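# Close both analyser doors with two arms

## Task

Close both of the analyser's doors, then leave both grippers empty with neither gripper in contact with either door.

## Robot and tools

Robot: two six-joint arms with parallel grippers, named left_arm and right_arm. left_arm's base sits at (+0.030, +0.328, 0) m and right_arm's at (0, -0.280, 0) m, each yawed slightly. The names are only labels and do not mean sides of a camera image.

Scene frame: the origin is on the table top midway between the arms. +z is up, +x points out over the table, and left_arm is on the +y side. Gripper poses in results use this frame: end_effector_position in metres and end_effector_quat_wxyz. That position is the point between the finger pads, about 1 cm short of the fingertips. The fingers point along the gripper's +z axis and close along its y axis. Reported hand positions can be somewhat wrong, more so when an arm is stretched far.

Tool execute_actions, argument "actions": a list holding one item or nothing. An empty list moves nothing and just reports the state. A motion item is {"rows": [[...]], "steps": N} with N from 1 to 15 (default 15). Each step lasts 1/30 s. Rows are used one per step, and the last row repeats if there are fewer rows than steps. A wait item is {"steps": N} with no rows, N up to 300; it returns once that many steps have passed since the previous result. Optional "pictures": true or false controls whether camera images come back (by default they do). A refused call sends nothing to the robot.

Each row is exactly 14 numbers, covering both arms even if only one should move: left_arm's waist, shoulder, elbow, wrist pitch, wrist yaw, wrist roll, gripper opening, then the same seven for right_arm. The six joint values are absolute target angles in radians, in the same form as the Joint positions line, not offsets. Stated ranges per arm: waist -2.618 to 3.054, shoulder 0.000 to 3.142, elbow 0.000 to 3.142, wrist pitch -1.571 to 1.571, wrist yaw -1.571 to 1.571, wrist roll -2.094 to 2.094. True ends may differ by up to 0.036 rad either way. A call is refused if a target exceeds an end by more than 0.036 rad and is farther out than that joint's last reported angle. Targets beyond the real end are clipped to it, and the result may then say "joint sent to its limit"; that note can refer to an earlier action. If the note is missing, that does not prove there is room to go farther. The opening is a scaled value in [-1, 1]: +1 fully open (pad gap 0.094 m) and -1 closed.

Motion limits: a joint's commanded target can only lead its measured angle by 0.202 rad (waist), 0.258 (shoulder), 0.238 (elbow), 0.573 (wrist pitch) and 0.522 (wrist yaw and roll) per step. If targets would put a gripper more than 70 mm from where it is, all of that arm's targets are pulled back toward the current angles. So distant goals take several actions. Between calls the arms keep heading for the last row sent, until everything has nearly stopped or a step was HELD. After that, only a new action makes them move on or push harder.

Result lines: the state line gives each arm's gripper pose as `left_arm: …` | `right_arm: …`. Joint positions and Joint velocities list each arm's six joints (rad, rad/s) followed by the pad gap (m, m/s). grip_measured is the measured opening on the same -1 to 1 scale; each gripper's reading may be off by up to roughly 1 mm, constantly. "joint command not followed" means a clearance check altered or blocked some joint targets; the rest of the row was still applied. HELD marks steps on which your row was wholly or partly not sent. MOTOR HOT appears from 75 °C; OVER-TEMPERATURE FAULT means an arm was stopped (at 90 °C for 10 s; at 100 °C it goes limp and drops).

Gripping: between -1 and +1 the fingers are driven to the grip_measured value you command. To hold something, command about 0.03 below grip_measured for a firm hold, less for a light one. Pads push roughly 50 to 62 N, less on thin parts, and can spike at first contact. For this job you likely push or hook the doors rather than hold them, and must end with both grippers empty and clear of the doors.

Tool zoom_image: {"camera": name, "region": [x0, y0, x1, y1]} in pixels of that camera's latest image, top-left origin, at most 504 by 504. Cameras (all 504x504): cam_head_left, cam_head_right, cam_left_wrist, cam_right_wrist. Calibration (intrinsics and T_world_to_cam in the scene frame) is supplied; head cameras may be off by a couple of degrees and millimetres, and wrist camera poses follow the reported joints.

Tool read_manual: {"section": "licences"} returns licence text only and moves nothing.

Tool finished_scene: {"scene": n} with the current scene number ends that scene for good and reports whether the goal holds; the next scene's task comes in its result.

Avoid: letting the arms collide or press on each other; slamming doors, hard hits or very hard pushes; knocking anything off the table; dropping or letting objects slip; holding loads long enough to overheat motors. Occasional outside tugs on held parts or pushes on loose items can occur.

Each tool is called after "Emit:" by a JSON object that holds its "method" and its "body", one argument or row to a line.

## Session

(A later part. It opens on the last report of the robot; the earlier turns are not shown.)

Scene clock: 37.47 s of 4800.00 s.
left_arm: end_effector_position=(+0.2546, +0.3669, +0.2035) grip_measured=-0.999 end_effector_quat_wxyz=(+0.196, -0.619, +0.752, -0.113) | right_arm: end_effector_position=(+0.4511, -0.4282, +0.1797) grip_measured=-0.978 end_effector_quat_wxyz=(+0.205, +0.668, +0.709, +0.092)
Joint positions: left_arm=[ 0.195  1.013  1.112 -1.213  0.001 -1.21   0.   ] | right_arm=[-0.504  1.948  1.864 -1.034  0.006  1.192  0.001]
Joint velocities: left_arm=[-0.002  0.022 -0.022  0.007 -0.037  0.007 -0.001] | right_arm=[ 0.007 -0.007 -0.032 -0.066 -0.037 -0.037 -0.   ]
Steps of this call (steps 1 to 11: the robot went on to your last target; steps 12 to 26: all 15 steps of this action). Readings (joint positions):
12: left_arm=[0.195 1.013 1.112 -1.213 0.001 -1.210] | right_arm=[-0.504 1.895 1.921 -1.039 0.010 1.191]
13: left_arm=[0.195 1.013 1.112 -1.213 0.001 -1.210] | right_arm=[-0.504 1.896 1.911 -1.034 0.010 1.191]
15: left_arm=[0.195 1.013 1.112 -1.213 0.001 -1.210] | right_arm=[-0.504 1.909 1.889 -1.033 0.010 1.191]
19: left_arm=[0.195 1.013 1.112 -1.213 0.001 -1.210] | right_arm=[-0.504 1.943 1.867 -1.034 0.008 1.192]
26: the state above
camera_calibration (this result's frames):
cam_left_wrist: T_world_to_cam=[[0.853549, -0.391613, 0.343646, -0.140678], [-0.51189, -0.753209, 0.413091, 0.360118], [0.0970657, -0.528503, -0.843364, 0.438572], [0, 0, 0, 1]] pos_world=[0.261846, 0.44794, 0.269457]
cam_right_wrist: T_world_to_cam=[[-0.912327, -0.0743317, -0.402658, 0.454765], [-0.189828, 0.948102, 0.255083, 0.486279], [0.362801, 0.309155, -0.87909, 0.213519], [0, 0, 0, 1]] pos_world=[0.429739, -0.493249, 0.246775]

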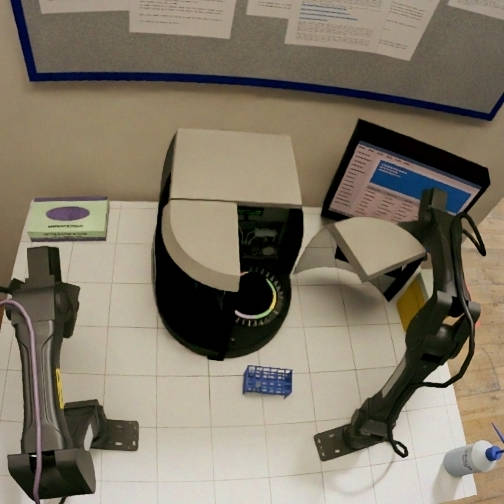

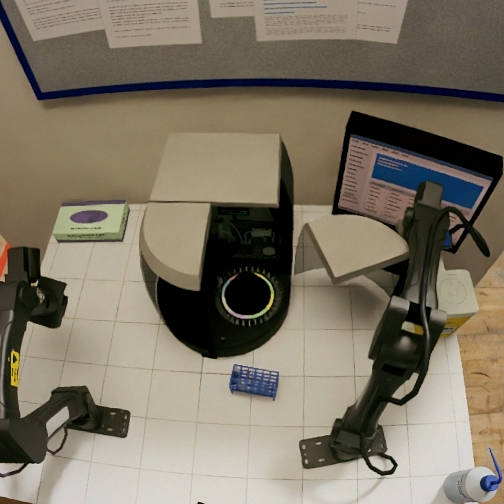

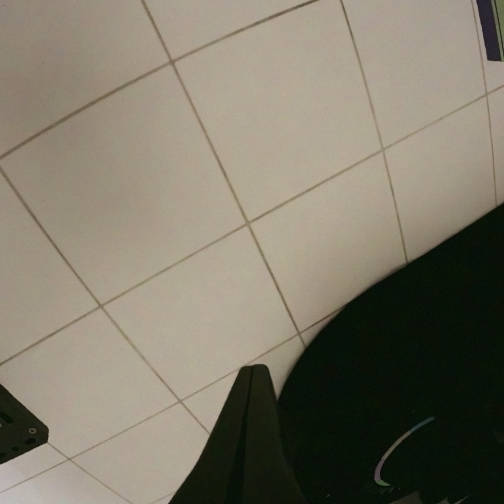

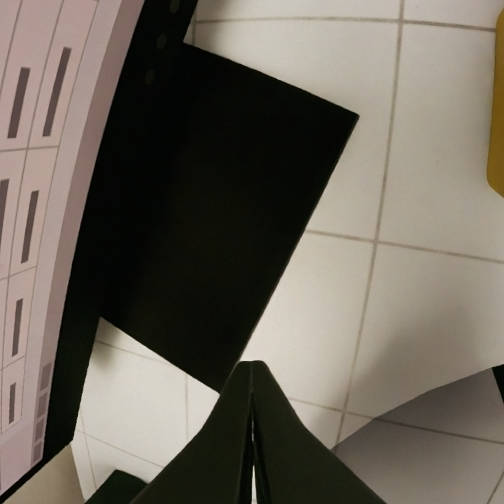

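Emit:
{"method": "execute_actions", "body": {
  "actions": [
    {"rows":[[0.2,1.0,1.1,-1.2,0,-1.2,-1, -0.46,1.833,1.783,-1.15,0,1.2,-1]],"steps":15}
  ],
  "pictures": false
}}

Emit:
{"method": "execute_actions", "body": {
  "actions": [
    {"rows":[[0.2,1.0,1.1,-1.2,0,-1.2,-1, -0.486,1.70,1.67,-1.32,0,1.3,-1]],"steps":15}
  ]
}}

Scene clock: 39.23 s of 4800.00 s.
left_arm: end_effector_position=(+0.2546, +0.3669, +0.2035) grip_measured=-0.999 end_effector_quat_wxyz=(+0.196, -0.619, +0.752, -0.113) | right_arm: end_effector_position=(+0.4155, -0.3982, +0.1834) grip_measured=-0.978 end_effector_quat_wxyz=(+0.166, +0.659, +0.729, +0.079)
Joint positions: left_arm=[ 0.195  1.013  1.112 -1.213  0.001 -1.21   0.   ] | right_arm=[-0.464  1.855  1.786 -1.132  0.005  1.192  0.001]
Joint velocities: left_arm=[-0.007  0.017 -0.007 -0.11  -0.037 -0.037 -0.001] | right_arm=[-0.012 -0.002  0.002 -0.007 -0.022 -0.037 -0.   ]
Steps of this call (steps 1 to 15: the robot went on to your last target; steps 16 to 38: nothing new was sent; steps 39 to 53: all 15 steps of this action). Readings (joint positions):
39: left_arm=[0.195 1.013 1.112 -1.213 0.001 -1.210] | right_arm=[-0.501 1.937 1.848 -1.030 0.007 1.192]
40: left_arm=[0.195 1.013 1.112 -1.213 0.001 -1.210] | right_arm=[-0.498 1.918 1.823 -1.039 0.008 1.192]
42: left_arm=[0.195 1.013 1.112 -1.213 0.001 -1.210] | right_arm=[-0.485 1.884 1.791 -1.085 0.008 1.192]
46: left_arm=[0.195 1.013 1.112 -1.213 0.001 -1.210] | right_arm=[-0.464 1.856 1.786 -1.123 0.005 1.192]
53: the state above

Scene clock: 39.73 s of 4800.00 s.
left_arm: end_effector_position=(+0.2546, +0.3669, +0.2035) grip_measured=-0.999 end_effector_quat_wxyz=(+0.196, -0.619, +0.752, -0.113) | right_arm: end_effector_position=(+0.3450, -0.3852, +0.1877) grip_measured=-0.978 end_effector_quat_wxyz=(+0.102, +0.707, +0.698, +0.052)
Joint positions: left_arm=[ 0.195  1.013  1.112 -1.213  0.001 -1.21   0.   ] | right_arm=[-0.483  1.713  1.672 -1.301  0.005  1.286  0.001]
Joint velocities: left_arm=[ 0.027 -0.002 -0.007  0.037 -0.022 -0.037 -0.   ] | right_arm=[-0.017  0.002 -0.017 -0.037 -0.037 -0.022  0.001]
Steps of this call (steps 1 to 15: all 15 steps of this action). Readings (joint positions):
1: left_arm=[0.195 1.013 1.112 -1.213 0.001 -1.210] | right_arm=[-0.465 1.838 1.764 -1.128 0.005 1.205]
2: left_arm=[0.195 1.013 1.112 -1.213 0.001 -1.210] | right_arm=[-0.469 1.810 1.726 -1.145 0.005 1.221]
4: left_arm=[0.195 1.013 1.112 -1.213 0.001 -1.210] | right_arm=[-0.478 1.757 1.679 -1.221 0.005 1.247]
8: left_arm=[0.195 1.013 1.112 -1.213 0.001 -1.210] | right_arm=[-0.483 1.714 1.672 -1.285 0.005 1.274]
15: the state above
camera_calibration (this result's frames):
cam_left_wrist: T_world_to_cam=[[0.853549, -0.391613, 0.343646, -0.140678], [-0.51189, -0.753209, 0.413091, 0.360118], [0.0970657, -0.528503, -0.843364, 0.438572], [0, 0, 0, 1]] pos_world=[0.261846, 0.44794, 0.269457]
cam_right_wrist: T_world_to_cam=[[-0.976989, 0.0200115, -0.212347, 0.387267], [-0.0622202, 0.925544, 0.373493, 0.348389], [0.20401, 0.378111, -0.903001, 0.331563], [0, 0, 0, 1]] pos_world=[0.332391, -0.455567, 0.251515]

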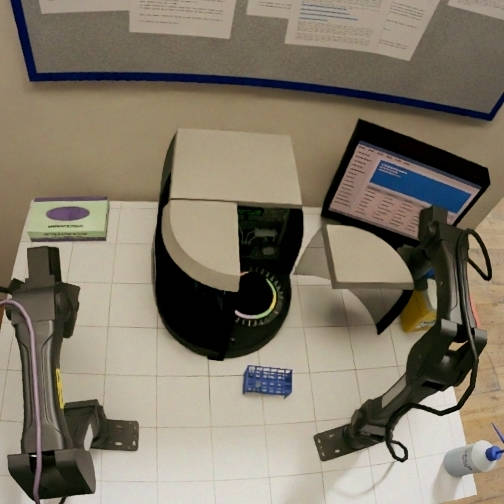

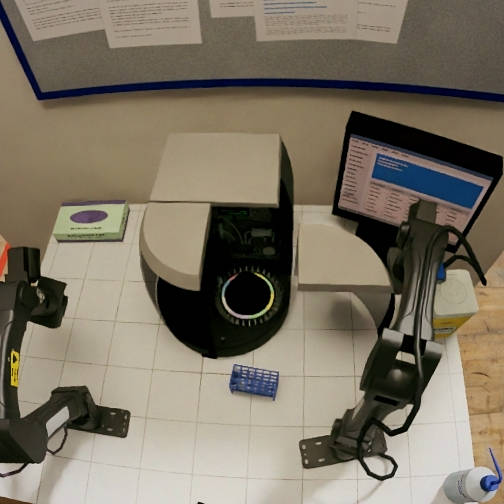

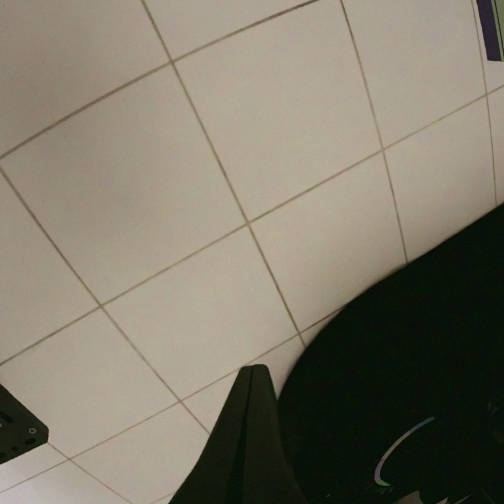

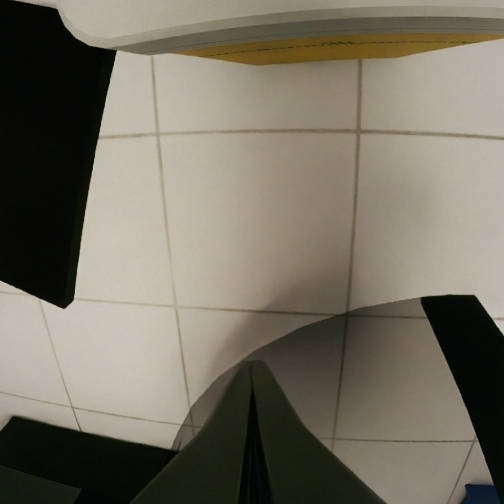

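Working. Continue.

Emit:
{"method": "execute_actions", "body": {
  "actions": [
    {"rows":[[0.2,1.0,1.1,-1.2,0,-1.2,-1, -0.363,1.43,1.40,-1.32,0,1.5,-1]],"steps":15}
  ],
  "pictures": false
}}

Emit:
{"method": "execute_actions", "body": {
  "actions": [
    {"rows":[[0.2,1.0,1.1,-1.2,0,-1.2,-1, -0.145,1.287,1.29,-1.354,0,1.8,-1]],"steps":15}
  ],
  "pictures": false
}}

Emit:
{"method": "execute_actions", "body": {
  "actions": [
    {"rows":[[0.2,1.0,1.1,-1.2,0,-1.2,-1, 0.057,1.26,1.27,-1.36,0,2.0,-1]],"steps":15}
  ]
}}

Scene clock: 40.90 s of 4800.00 s.
left_arm: end_effector_position=(+0.2546, +0.3669, +0.2035) grip_measured=-0.999 end_effector_quat_wxyz=(+0.196, -0.619, +0.752, -0.113) | right_arm: end_effector_position=(+0.2787, -0.3272, +0.1908) grip_measured=-0.978 end_effector_quat_wxyz=(+0.085, +0.732, +0.673, +0.066)
Joint positions: left_arm=[ 0.195  1.013  1.112 -1.213  0.001 -1.21   0.   ] | right_arm=[-0.359  1.431  1.405 -1.328 -0.001  1.484  0.001]
Joint velocities: left_arm=[-0.002  0.002  0.002 -0.007 -0.007 -0.037 -0.   ] | right_arm=[-0.002 -0.012  0.012  0.037 -0.081  0.037  0.   ]
Steps of this call (steps 1 to 15: the robot went on to your last target; steps 16 to 20: nothing new was sent; steps 21 to 35: all 15 steps of this action). Readings (joint positions):
21: left_arm=[0.195 1.013 1.112 -1.213 0.001 -1.210] | right_arm=[-0.473 1.683 1.629 -1.269 0.013 1.313]
22: left_arm=[0.195 1.013 1.112 -1.213 0.001 -1.210] | right_arm=[-0.456 1.630 1.553 -1.245 0.020 1.340]
24: left_arm=[0.195 1.013 1.112 -1.213 0.001 -1.210] | right_arm=[-0.399 1.518 1.438 -1.280 0.014 1.394]
28: left_arm=[0.195 1.013 1.112 -1.213 0.001 -1.210] | right_arm=[-0.358 1.431 1.405 -1.328 -0.001 1.453]
35: the state above

Scene clock: 41.40 s of 4800.00 s.
left_arm: end_effector_position=(+0.2546, +0.3669, +0.2035) grip_measured=-0.999 end_effector_quat_wxyz=(+0.196, -0.619, +0.752, -0.113) | right_arm: end_effector_position=(+0.2475, -0.2666, +0.1890) grip_measured=-0.978 end_effector_quat_wxyz=(+0.065, +0.758, +0.643, +0.087)
Joint positions: left_arm=[ 0.195  1.013  1.112 -1.213  0.001 -1.21   0.   ] | right_arm=[-0.14   1.3    1.294 -1.348 -0.004  1.781  0.001]
Joint velocities: left_arm=[ 0.022 -0.002  0.002 -0.051 -0.022  0.037  0.   ] | right_arm=[ 0.017 -0.002  0.022 -0.007 -0.007  0.051 -0.001]
Steps of this call (steps 1 to 15: all 15 steps of this action). Readings (joint positions):
1: left_arm=[0.195 1.013 1.112 -1.213 0.001 -1.210] | right_arm=[-0.334 1.415 1.384 -1.312 0.011 1.533]
2: left_arm=[0.195 1.013 1.112 -1.213 0.001 -1.210] | right_arm=[-0.282 1.385 1.348 -1.303 0.026 1.582]
4: left_arm=[0.195 1.013 1.112 -1.213 0.001 -1.210] | right_arm=[-0.177 1.331 1.303 -1.328 0.010 1.658]
8: left_arm=[0.195 1.013 1.112 -1.213 0.001 -1.210] | right_arm=[-0.140 1.300 1.294 -1.348 -0.004 1.738]
15: the state above

Scene clock: 41.90 s of 4800.00 s.
left_arm: end_effector_position=(+0.2546, +0.3669, +0.2035) grip_measured=-0.999 end_effector_quat_wxyz=(+0.196, -0.619, +0.752, -0.113) | right_arm: end_effector_position=(+0.2352, -0.2195, +0.1866) grip_measured=-0.978 end_effector_quat_wxyz=(+0.045, +0.760, +0.641, +0.096)
Joint positions: left_arm=[ 0.195  1.013  1.112 -1.213  0.001 -1.21   0.   ] | right_arm=[ 0.058  1.284  1.275 -1.349 -0.004  1.985  0.001]
Joint velocities: left_arm=[-0.012 -0.007 -0.017  0.037 -0.051 -0.022  0.   ] | right_arm=[-0.002 -0.012 -0.002  0.007 -0.022  0.081  0.   ]
Steps of this call (steps 1 to 15: all 15 steps of this action). Readings (joint positions):
1: left_arm=[0.195 1.013 1.112 -1.213 0.001 -1.210] | right_arm=[-0.113 1.298 1.291 -1.346 0.008 1.815]
2: left_arm=[0.195 1.013 1.112 -1.213 0.001 -1.210] | right_arm=[-0.057 1.294 1.286 -1.347 0.017 1.850]
4: left_arm=[0.195 1.013 1.112 -1.213 0.001 -1.210] | right_arm=[0.031 1.287 1.277 -1.349 0.005 1.902]
8: left_arm=[0.195 1.013 1.112 -1.213 0.001 -1.210] | right_arm=[0.058 1.285 1.275 -1.349 -0.004 1.955]
15: the state above
camera_calibration (this result's frames):
cam_left_wrist: T_world_to_cam=[[0.853549, -0.391613, 0.343646, -0.140678], [-0.51189, -0.753209, 0.413091, 0.360118], [0.0970657, -0.528503, -0.843364, 0.438572], [0, 0, 0, 1]] pos_world=[0.261846, 0.44794, 0.269457]
cam_right_wrist: T_world_to_cam=[[-0.964422, 0.188372, -0.185487, 0.305528], [0.0678745, 0.854543, 0.514926, 0.116027], [0.255504, 0.484016, -0.836926, 0.289145], [0, 0, 0, 1]] pos_world=[0.212905, -0.296654, 0.23892]

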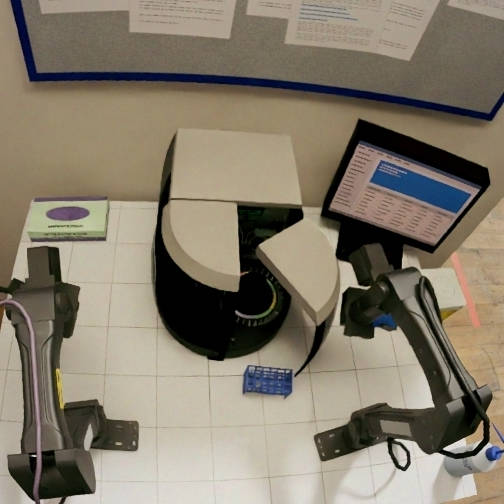

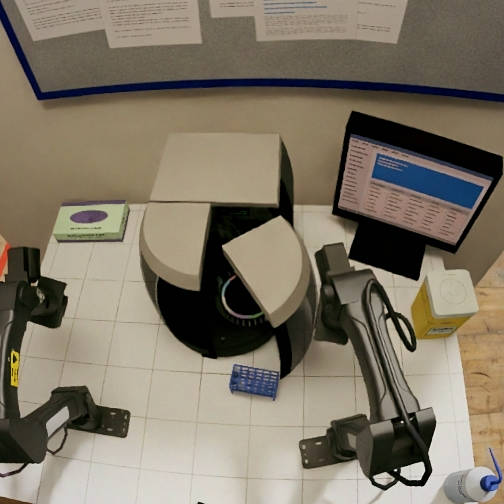

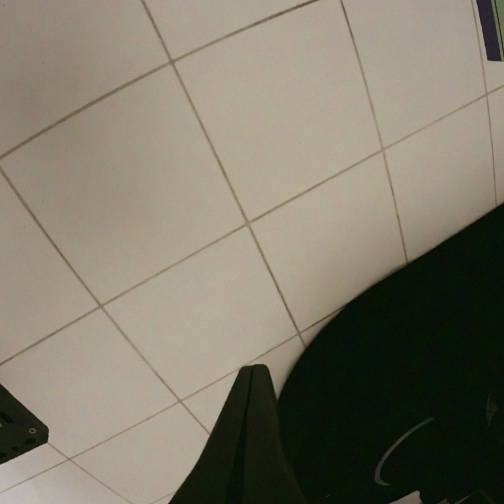

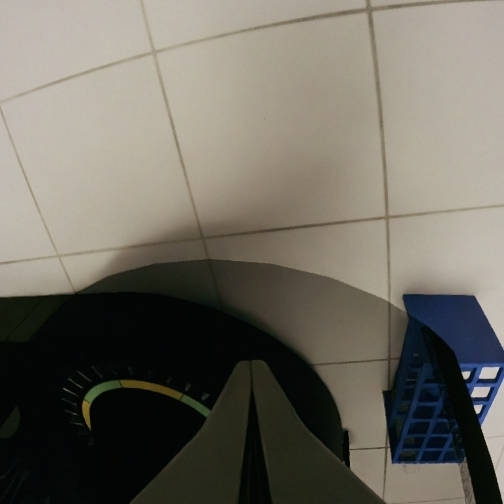

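Emit:
{"method": "execute_actions", "body": {
  "actions": [
    {"rows":[[0.2,1.0,1.1,-1.2,0,-1.2,-1, 0.187,1.31,1.31,-1.346,0,2.05,-1]],"steps":15}
  ],
  "pictures": false
}}

Emit:
{"method": "execute_actions", "body": {
  "actions": [
    {"rows":[[0.2,1.0,1.1,-1.2,0,-1.2,-1, 0.29,1.37,1.36,-1.33,0,2.05,-1]],"steps":15}
  ]
}}

Scene clock: 42.77 s of 4800.00 s.
left_arm: end_effector_position=(+0.2546, +0.3669, +0.2035) grip_measured=-0.999 end_effector_quat_wxyz=(+0.196, -0.619, +0.752, -0.113) | right_arm: end_effector_position=(+0.2290, -0.1904, +0.1839) grip_measured=-0.978 end_effector_quat_wxyz=(+0.036, +0.738, +0.668, +0.092)
Joint positions: left_arm=[ 0.195  1.013  1.112 -1.213  0.001 -1.21   0.   ] | right_arm=[ 0.183  1.307  1.283 -1.349  0.002  2.04   0.001]
Joint velocities: left_arm=[ 0.007 -0.007 -0.012 -0.066  0.022 -0.051  0.   ] | right_arm=[ 0.002 -0.007  0.012 -0.022  0.037 -0.007  0.001]
Steps of this call (steps 1 to 11: the robot went on to your last target; steps 12 to 26: all 15 steps of this action). Readings (joint positions):
12: left_arm=[0.195 1.013 1.112 -1.213 0.001 -1.210] | right_arm=[0.075 1.286 1.276 -1.349 0.004 2.000]
13: left_arm=[0.195 1.013 1.112 -1.213 0.001 -1.210] | right_arm=[0.110 1.290 1.279 -1.351 0.010 2.010]
15: left_arm=[0.195 1.013 1.112 -1.213 0.001 -1.210] | right_arm=[0.164 1.300 1.282 -1.349 0.007 2.023]
19: left_arm=[0.195 1.013 1.112 -1.213 0.001 -1.210] | right_arm=[0.183 1.307 1.283 -1.349 0.002 2.035]
26: the state above

Scene clock: 43.27 s of 4800.00 s.
left_arm: end_effector_position=(+0.2546, +0.3669, +0.2035) grip_measured=-0.999 end_effector_quat_wxyz=(+0.196, -0.619, +0.752, -0.113) | right_arm: end_effector_position=(+0.2320, -0.1604, +0.1837) grip_measured=-0.978 end_effector_quat_wxyz=(+0.030, +0.705, +0.703, +0.090)
Joint positions: left_arm=[ 0.195  1.013  1.112 -1.213  0.001 -1.21   0.   ] | right_arm=[ 0.286  1.37   1.331 -1.342  0.002  2.047  0.001]
Joint velocities: left_arm=[-0.032  0.007 -0.007 -0.022 -0.007 -0.007 -0.001] | right_arm=[ 0.007  0.012  0.007 -0.022 -0.007 -0.037 -0.   ]
Steps of this call (steps 1 to 15: all 15 steps of this action). Readings (joint positions):
1: left_arm=[0.195 1.013 1.112 -1.213 0.001 -1.210] | right_arm=[0.196 1.314 1.291 -1.355 0.009 2.043]
2: left_arm=[0.195 1.013 1.112 -1.213 0.001 -1.210] | right_arm=[0.222 1.328 1.307 -1.363 0.014 2.046]
4: left_arm=[0.195 1.013 1.112 -1.213 0.001 -1.210] | right_arm=[0.267 1.353 1.327 -1.357 0.010 2.047]
8: left_arm=[0.195 1.013 1.112 -1.213 0.001 -1.210] | right_arm=[0.286 1.370 1.331 -1.342 0.002 2.047]
15: the state above
camera_calibration (this result's frames):
cam_left_wrist: T_world_to_cam=[[0.853549, -0.391613, 0.343646, -0.140678], [-0.51189, -0.753209, 0.413091, 0.360118], [0.0970657, -0.528503, -0.843364, 0.438572], [0, 0, 0, 1]] pos_world=[0.261846, 0.44794, 0.269457]
cam_right_wrist: T_world_to_cam=[[-0.986339, 0.0250347, -0.162815, 0.265422], [-0.0629984, 0.855921, 0.513255, 0.0980812], [0.152206, 0.516501, -0.842651, 0.289162], [0, 0, 0, 1]] pos_world=[0.223963, -0.239947, 0.236536]

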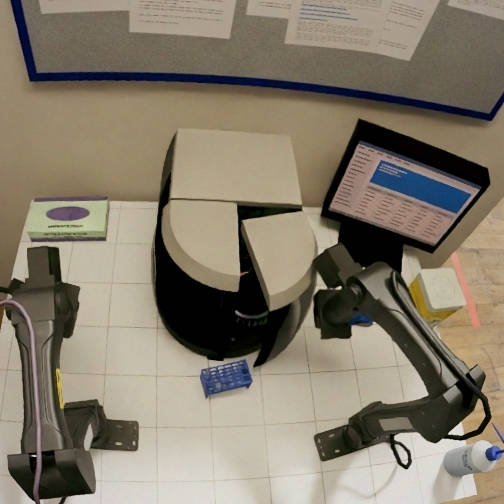

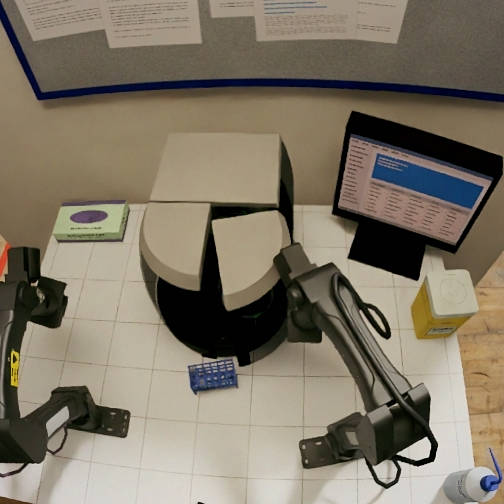

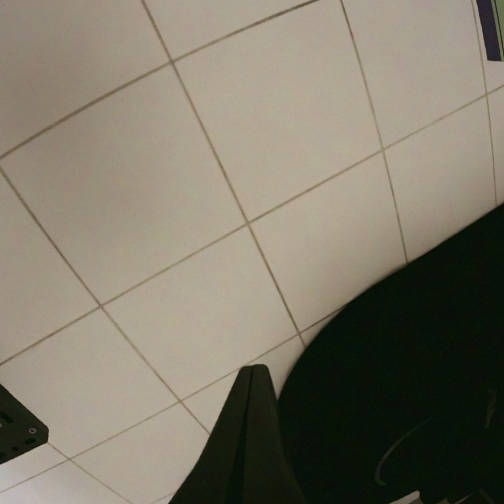

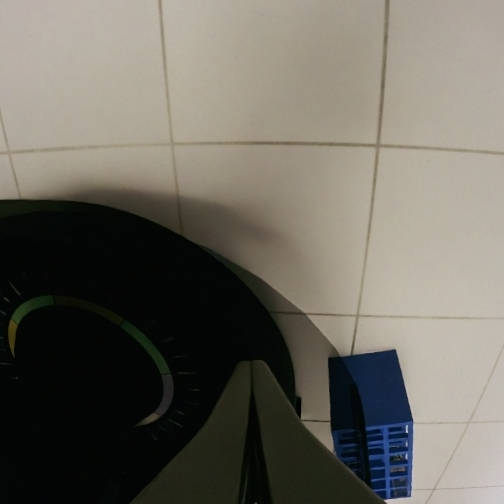

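Emit:
{"method": "execute_actions", "body": {
  "actions": [
    {"rows":[[0.2,1.0,1.1,-1.2,0,-1.2,-1, 0.383,1.48,1.44,-1.315,0,2.05,-1]],"steps":15}
  ]
}}

Scene clock: 44.13 s of 4800.00 s.
left_arm: end_effector_position=(+0.2546, +0.3669, +0.2035) grip_measured=-0.999 end_effector_quat_wxyz=(+0.196, -0.619, +0.752, -0.113) | right_arm: end_effector_position=(+0.2423, -0.1255, +0.1841) grip_measured=-0.978 end_effector_quat_wxyz=(+0.023, +0.674, +0.733, +0.092)
Joint positions: left_arm=[ 0.195  1.013  1.112 -1.213  0.001 -1.21   0.   ] | right_arm=[ 0.375  1.469  1.416 -1.328 -0.003  2.048  0.001]
Joint velocities: left_arm=[-0.012  0.002 -0.007  0.037  0.007  0.007  0.   ] | right_arm=[ 0.012 -0.022  0.007 -0.037  0.007 -0.007 -0.001]
Steps of this call (steps 1 to 11: the robot went on to your last target; steps 12 to 26: all 15 steps of this action). Readings (joint positions):
12: left_arm=[0.195 1.013 1.112 -1.213 0.001 -1.210] | right_arm=[0.297 1.384 1.346 -1.354 0.007 2.048]
13: left_arm=[0.195 1.013 1.112 -1.213 0.001 -1.210] | right_arm=[0.317 1.407 1.375 -1.362 0.007 2.048]
15: left_arm=[0.195 1.013 1.112 -1.213 0.001 -1.210] | right_arm=[0.358 1.451 1.411 -1.341 0.005 2.048]
19: left_arm=[0.195 1.013 1.112 -1.213 0.001 -1.210] | right_arm=[0.375 1.469 1.416 -1.328 -0.003 2.048]
26: the state above
camera_calibration (this result's frames):
cam_left_wrist: T_world_to_cam=[[0.853549, -0.391613, 0.343646, -0.140678], [-0.51189, -0.753209, 0.413091, 0.360118], [0.0970657, -0.528503, -0.843364, 0.438572], [0, 0, 0, 1]] pos_world=[0.261846, 0.44794, 0.269457]
cam_right_wrist: T_world_to_cam=[[-0.985323, -0.0610919, -0.159396, 0.263145], [-0.136108, 0.844725, 0.517604, 0.084174], [0.103025, 0.531702, -0.840642, 0.28337], [0, 0, 0, 1]] pos_world=[0.241545, -0.205696, 0.236589]

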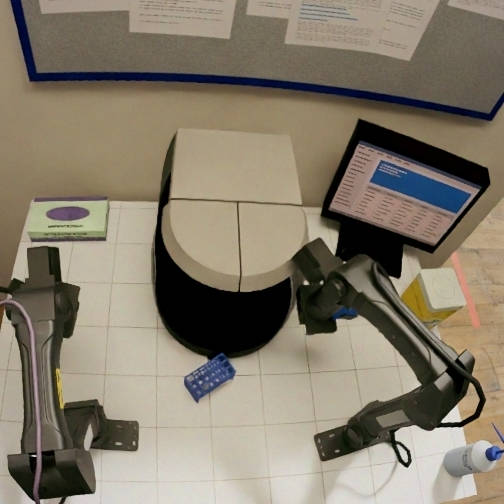

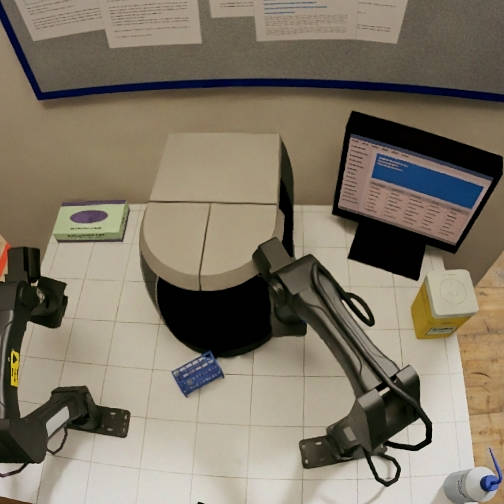

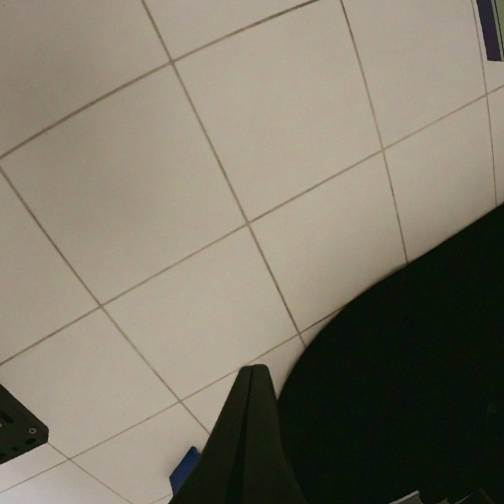

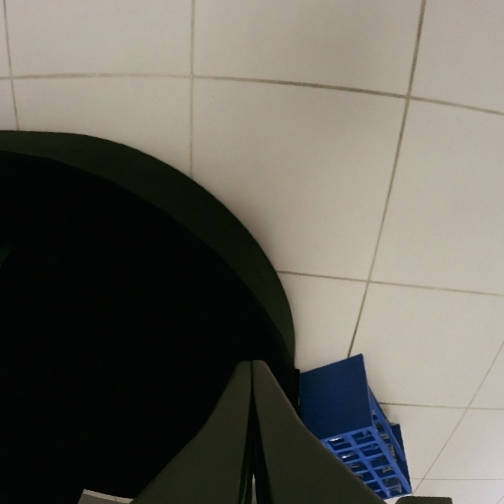

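Both look closed. Retract the right arm.

Emit:
{"method": "execute_actions", "body": {
  "actions": [
    {"rows":[[0.2,1.0,1.1,-1.2,0,-1.2,-1, 0.3,1.15,1.2,-1.38,0,2.05,-1]],"steps":12}
  ],
  "pictures": false
}}

Emit:
{"method": "execute_actions", "body": {
  "actions": [
    {"rows":[[0.2,1.0,1.1,-1.2,0,-1.2,-1, -0.2,1.0,1.1,-1.2,0,1.5,-1]],"steps":15}
  ]
}}

Scene clock: 45.03 s of 4800.00 s.
left_arm: end_effector_position=(+0.2546, +0.3669, +0.2035) grip_measured=-0.999 end_effector_quat_wxyz=(+0.196, -0.619, +0.752, -0.113) | right_arm: end_effector_position=(+0.1857, -0.1785, +0.1914) grip_measured=-0.978 end_effector_quat_wxyz=(+0.033, +0.697, +0.707, +0.117)
Joint positions: left_arm=[ 0.195  1.013  1.112 -1.213  0.001 -1.21   0.   ] | right_arm=[ 0.303  1.144  1.2   -1.383 -0.006  2.048  0.001]
Joint velocities: left_arm=[-0.002 -0.002 -0.002 -0.007  0.022 -0.007  0.   ] | right_arm=[-0.022  0.012  0.002  0.022 -0.051 -0.051 -0.001]
Steps of this call (steps 1 to 15: the robot went on to your last target; steps 16 to 27: all 12 steps of this action). Readings (joint positions):
16: left_arm=[0.195 1.013 1.112 -1.213 0.001 -1.210] | right_arm=[0.367 1.436 1.378 -1.300 -0.006 2.048]
17: left_arm=[0.195 1.013 1.112 -1.213 0.001 -1.210] | right_arm=[0.350 1.377 1.306 -1.281 -0.008 2.048]
19: left_arm=[0.195 1.013 1.112 -1.213 0.001 -1.210] | right_arm=[0.313 1.246 1.212 -1.333 -0.006 2.048]
23: left_arm=[0.195 1.013 1.112 -1.213 0.001 -1.210] | right_arm=[0.303 1.138 1.200 -1.382 -0.006 2.048]
27: the state above

Scene clock: 45.53 s of 4800.00 s.
left_arm: end_effector_position=(+0.2546, +0.3669, +0.2035) grip_measured=-0.999 end_effector_quat_wxyz=(+0.196, -0.619, +0.752, -0.113) | right_arm: end_effector_position=(+0.2251, -0.2803, +0.1998) grip_measured=-0.978 end_effector_quat_wxyz=(+0.157, +0.679, +0.701, +0.152)
Joint positions: left_arm=[ 0.195  1.013  1.112 -1.213  0.001 -1.21   0.   ] | right_arm=[-0.195  1.015  1.104 -1.219 -0.003  1.531  0.001]
Joint velocities: left_arm=[-0.002 -0.017 -0.012  0.037  0.022  0.066  0.001] | right_arm=[ 0.002  0.002 -0.007 -0.007  0.022 -0.139 -0.001]
Steps of this call (steps 1 to 15: all 15 steps of this action). Readings (joint positions):
1: left_arm=[0.195 1.013 1.112 -1.213 0.001 -1.210] | right_arm=[0.272 1.127 1.180 -1.353 -0.019 1.968]
2: left_arm=[0.195 1.013 1.112 -1.213 0.001 -1.210] | right_arm=[0.203 1.095 1.145 -1.308 -0.021 1.877]
4: left_arm=[0.195 1.013 1.112 -1.213 0.001 -1.210] | right_arm=[0.049 1.043 1.108 -1.275 -0.017 1.744]
8: left_arm=[0.195 1.013 1.112 -1.213 0.001 -1.210] | right_arm=[-0.179 1.015 1.104 -1.238 -0.003 1.607]
15: the state above
camera_calibration (this result's frames):
cam_left_wrist: T_world_to_cam=[[0.853549, -0.391613, 0.343646, -0.140678], [-0.51189, -0.753209, 0.413091, 0.360118], [0.0970657, -0.528503, -0.843364, 0.438572], [0, 0, 0, 1]] pos_world=[0.261846, 0.44794, 0.269457]
cam_right_wrist: T_world_to_cam=[[-0.906098, -0.0169464, -0.422729, 0.286347], [-0.200697, 0.896829, 0.394231, 0.25827], [0.372435, 0.442052, -0.816016, 0.289886], [0, 0, 0, 1]] pos_world=[0.203329, -0.354916, 0.255781]

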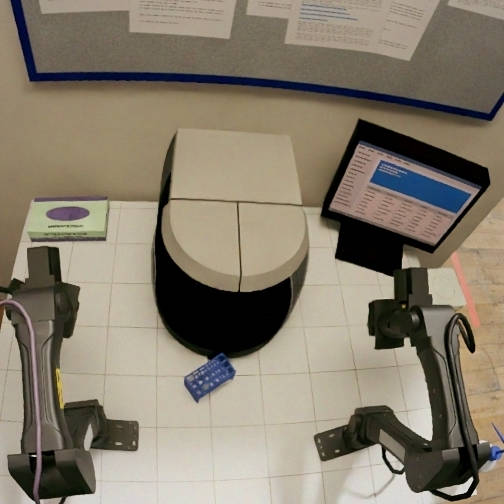

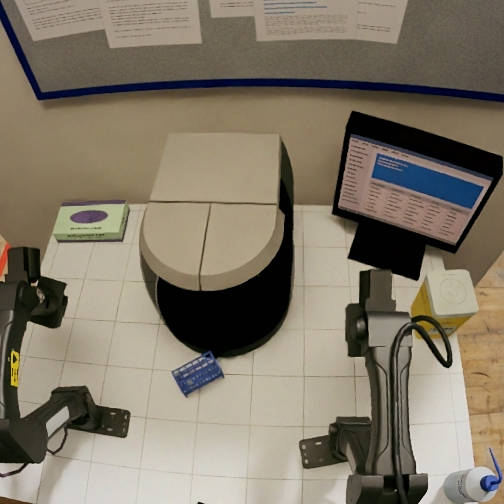

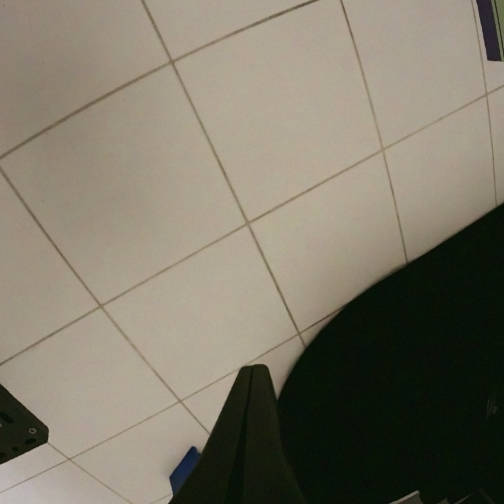

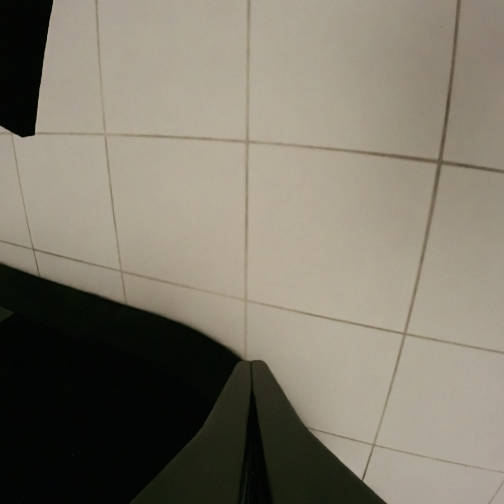

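Emit:
{"method": "finished_scene", "body": {
  "scene": 1
}}

The scene is finished: the task was done.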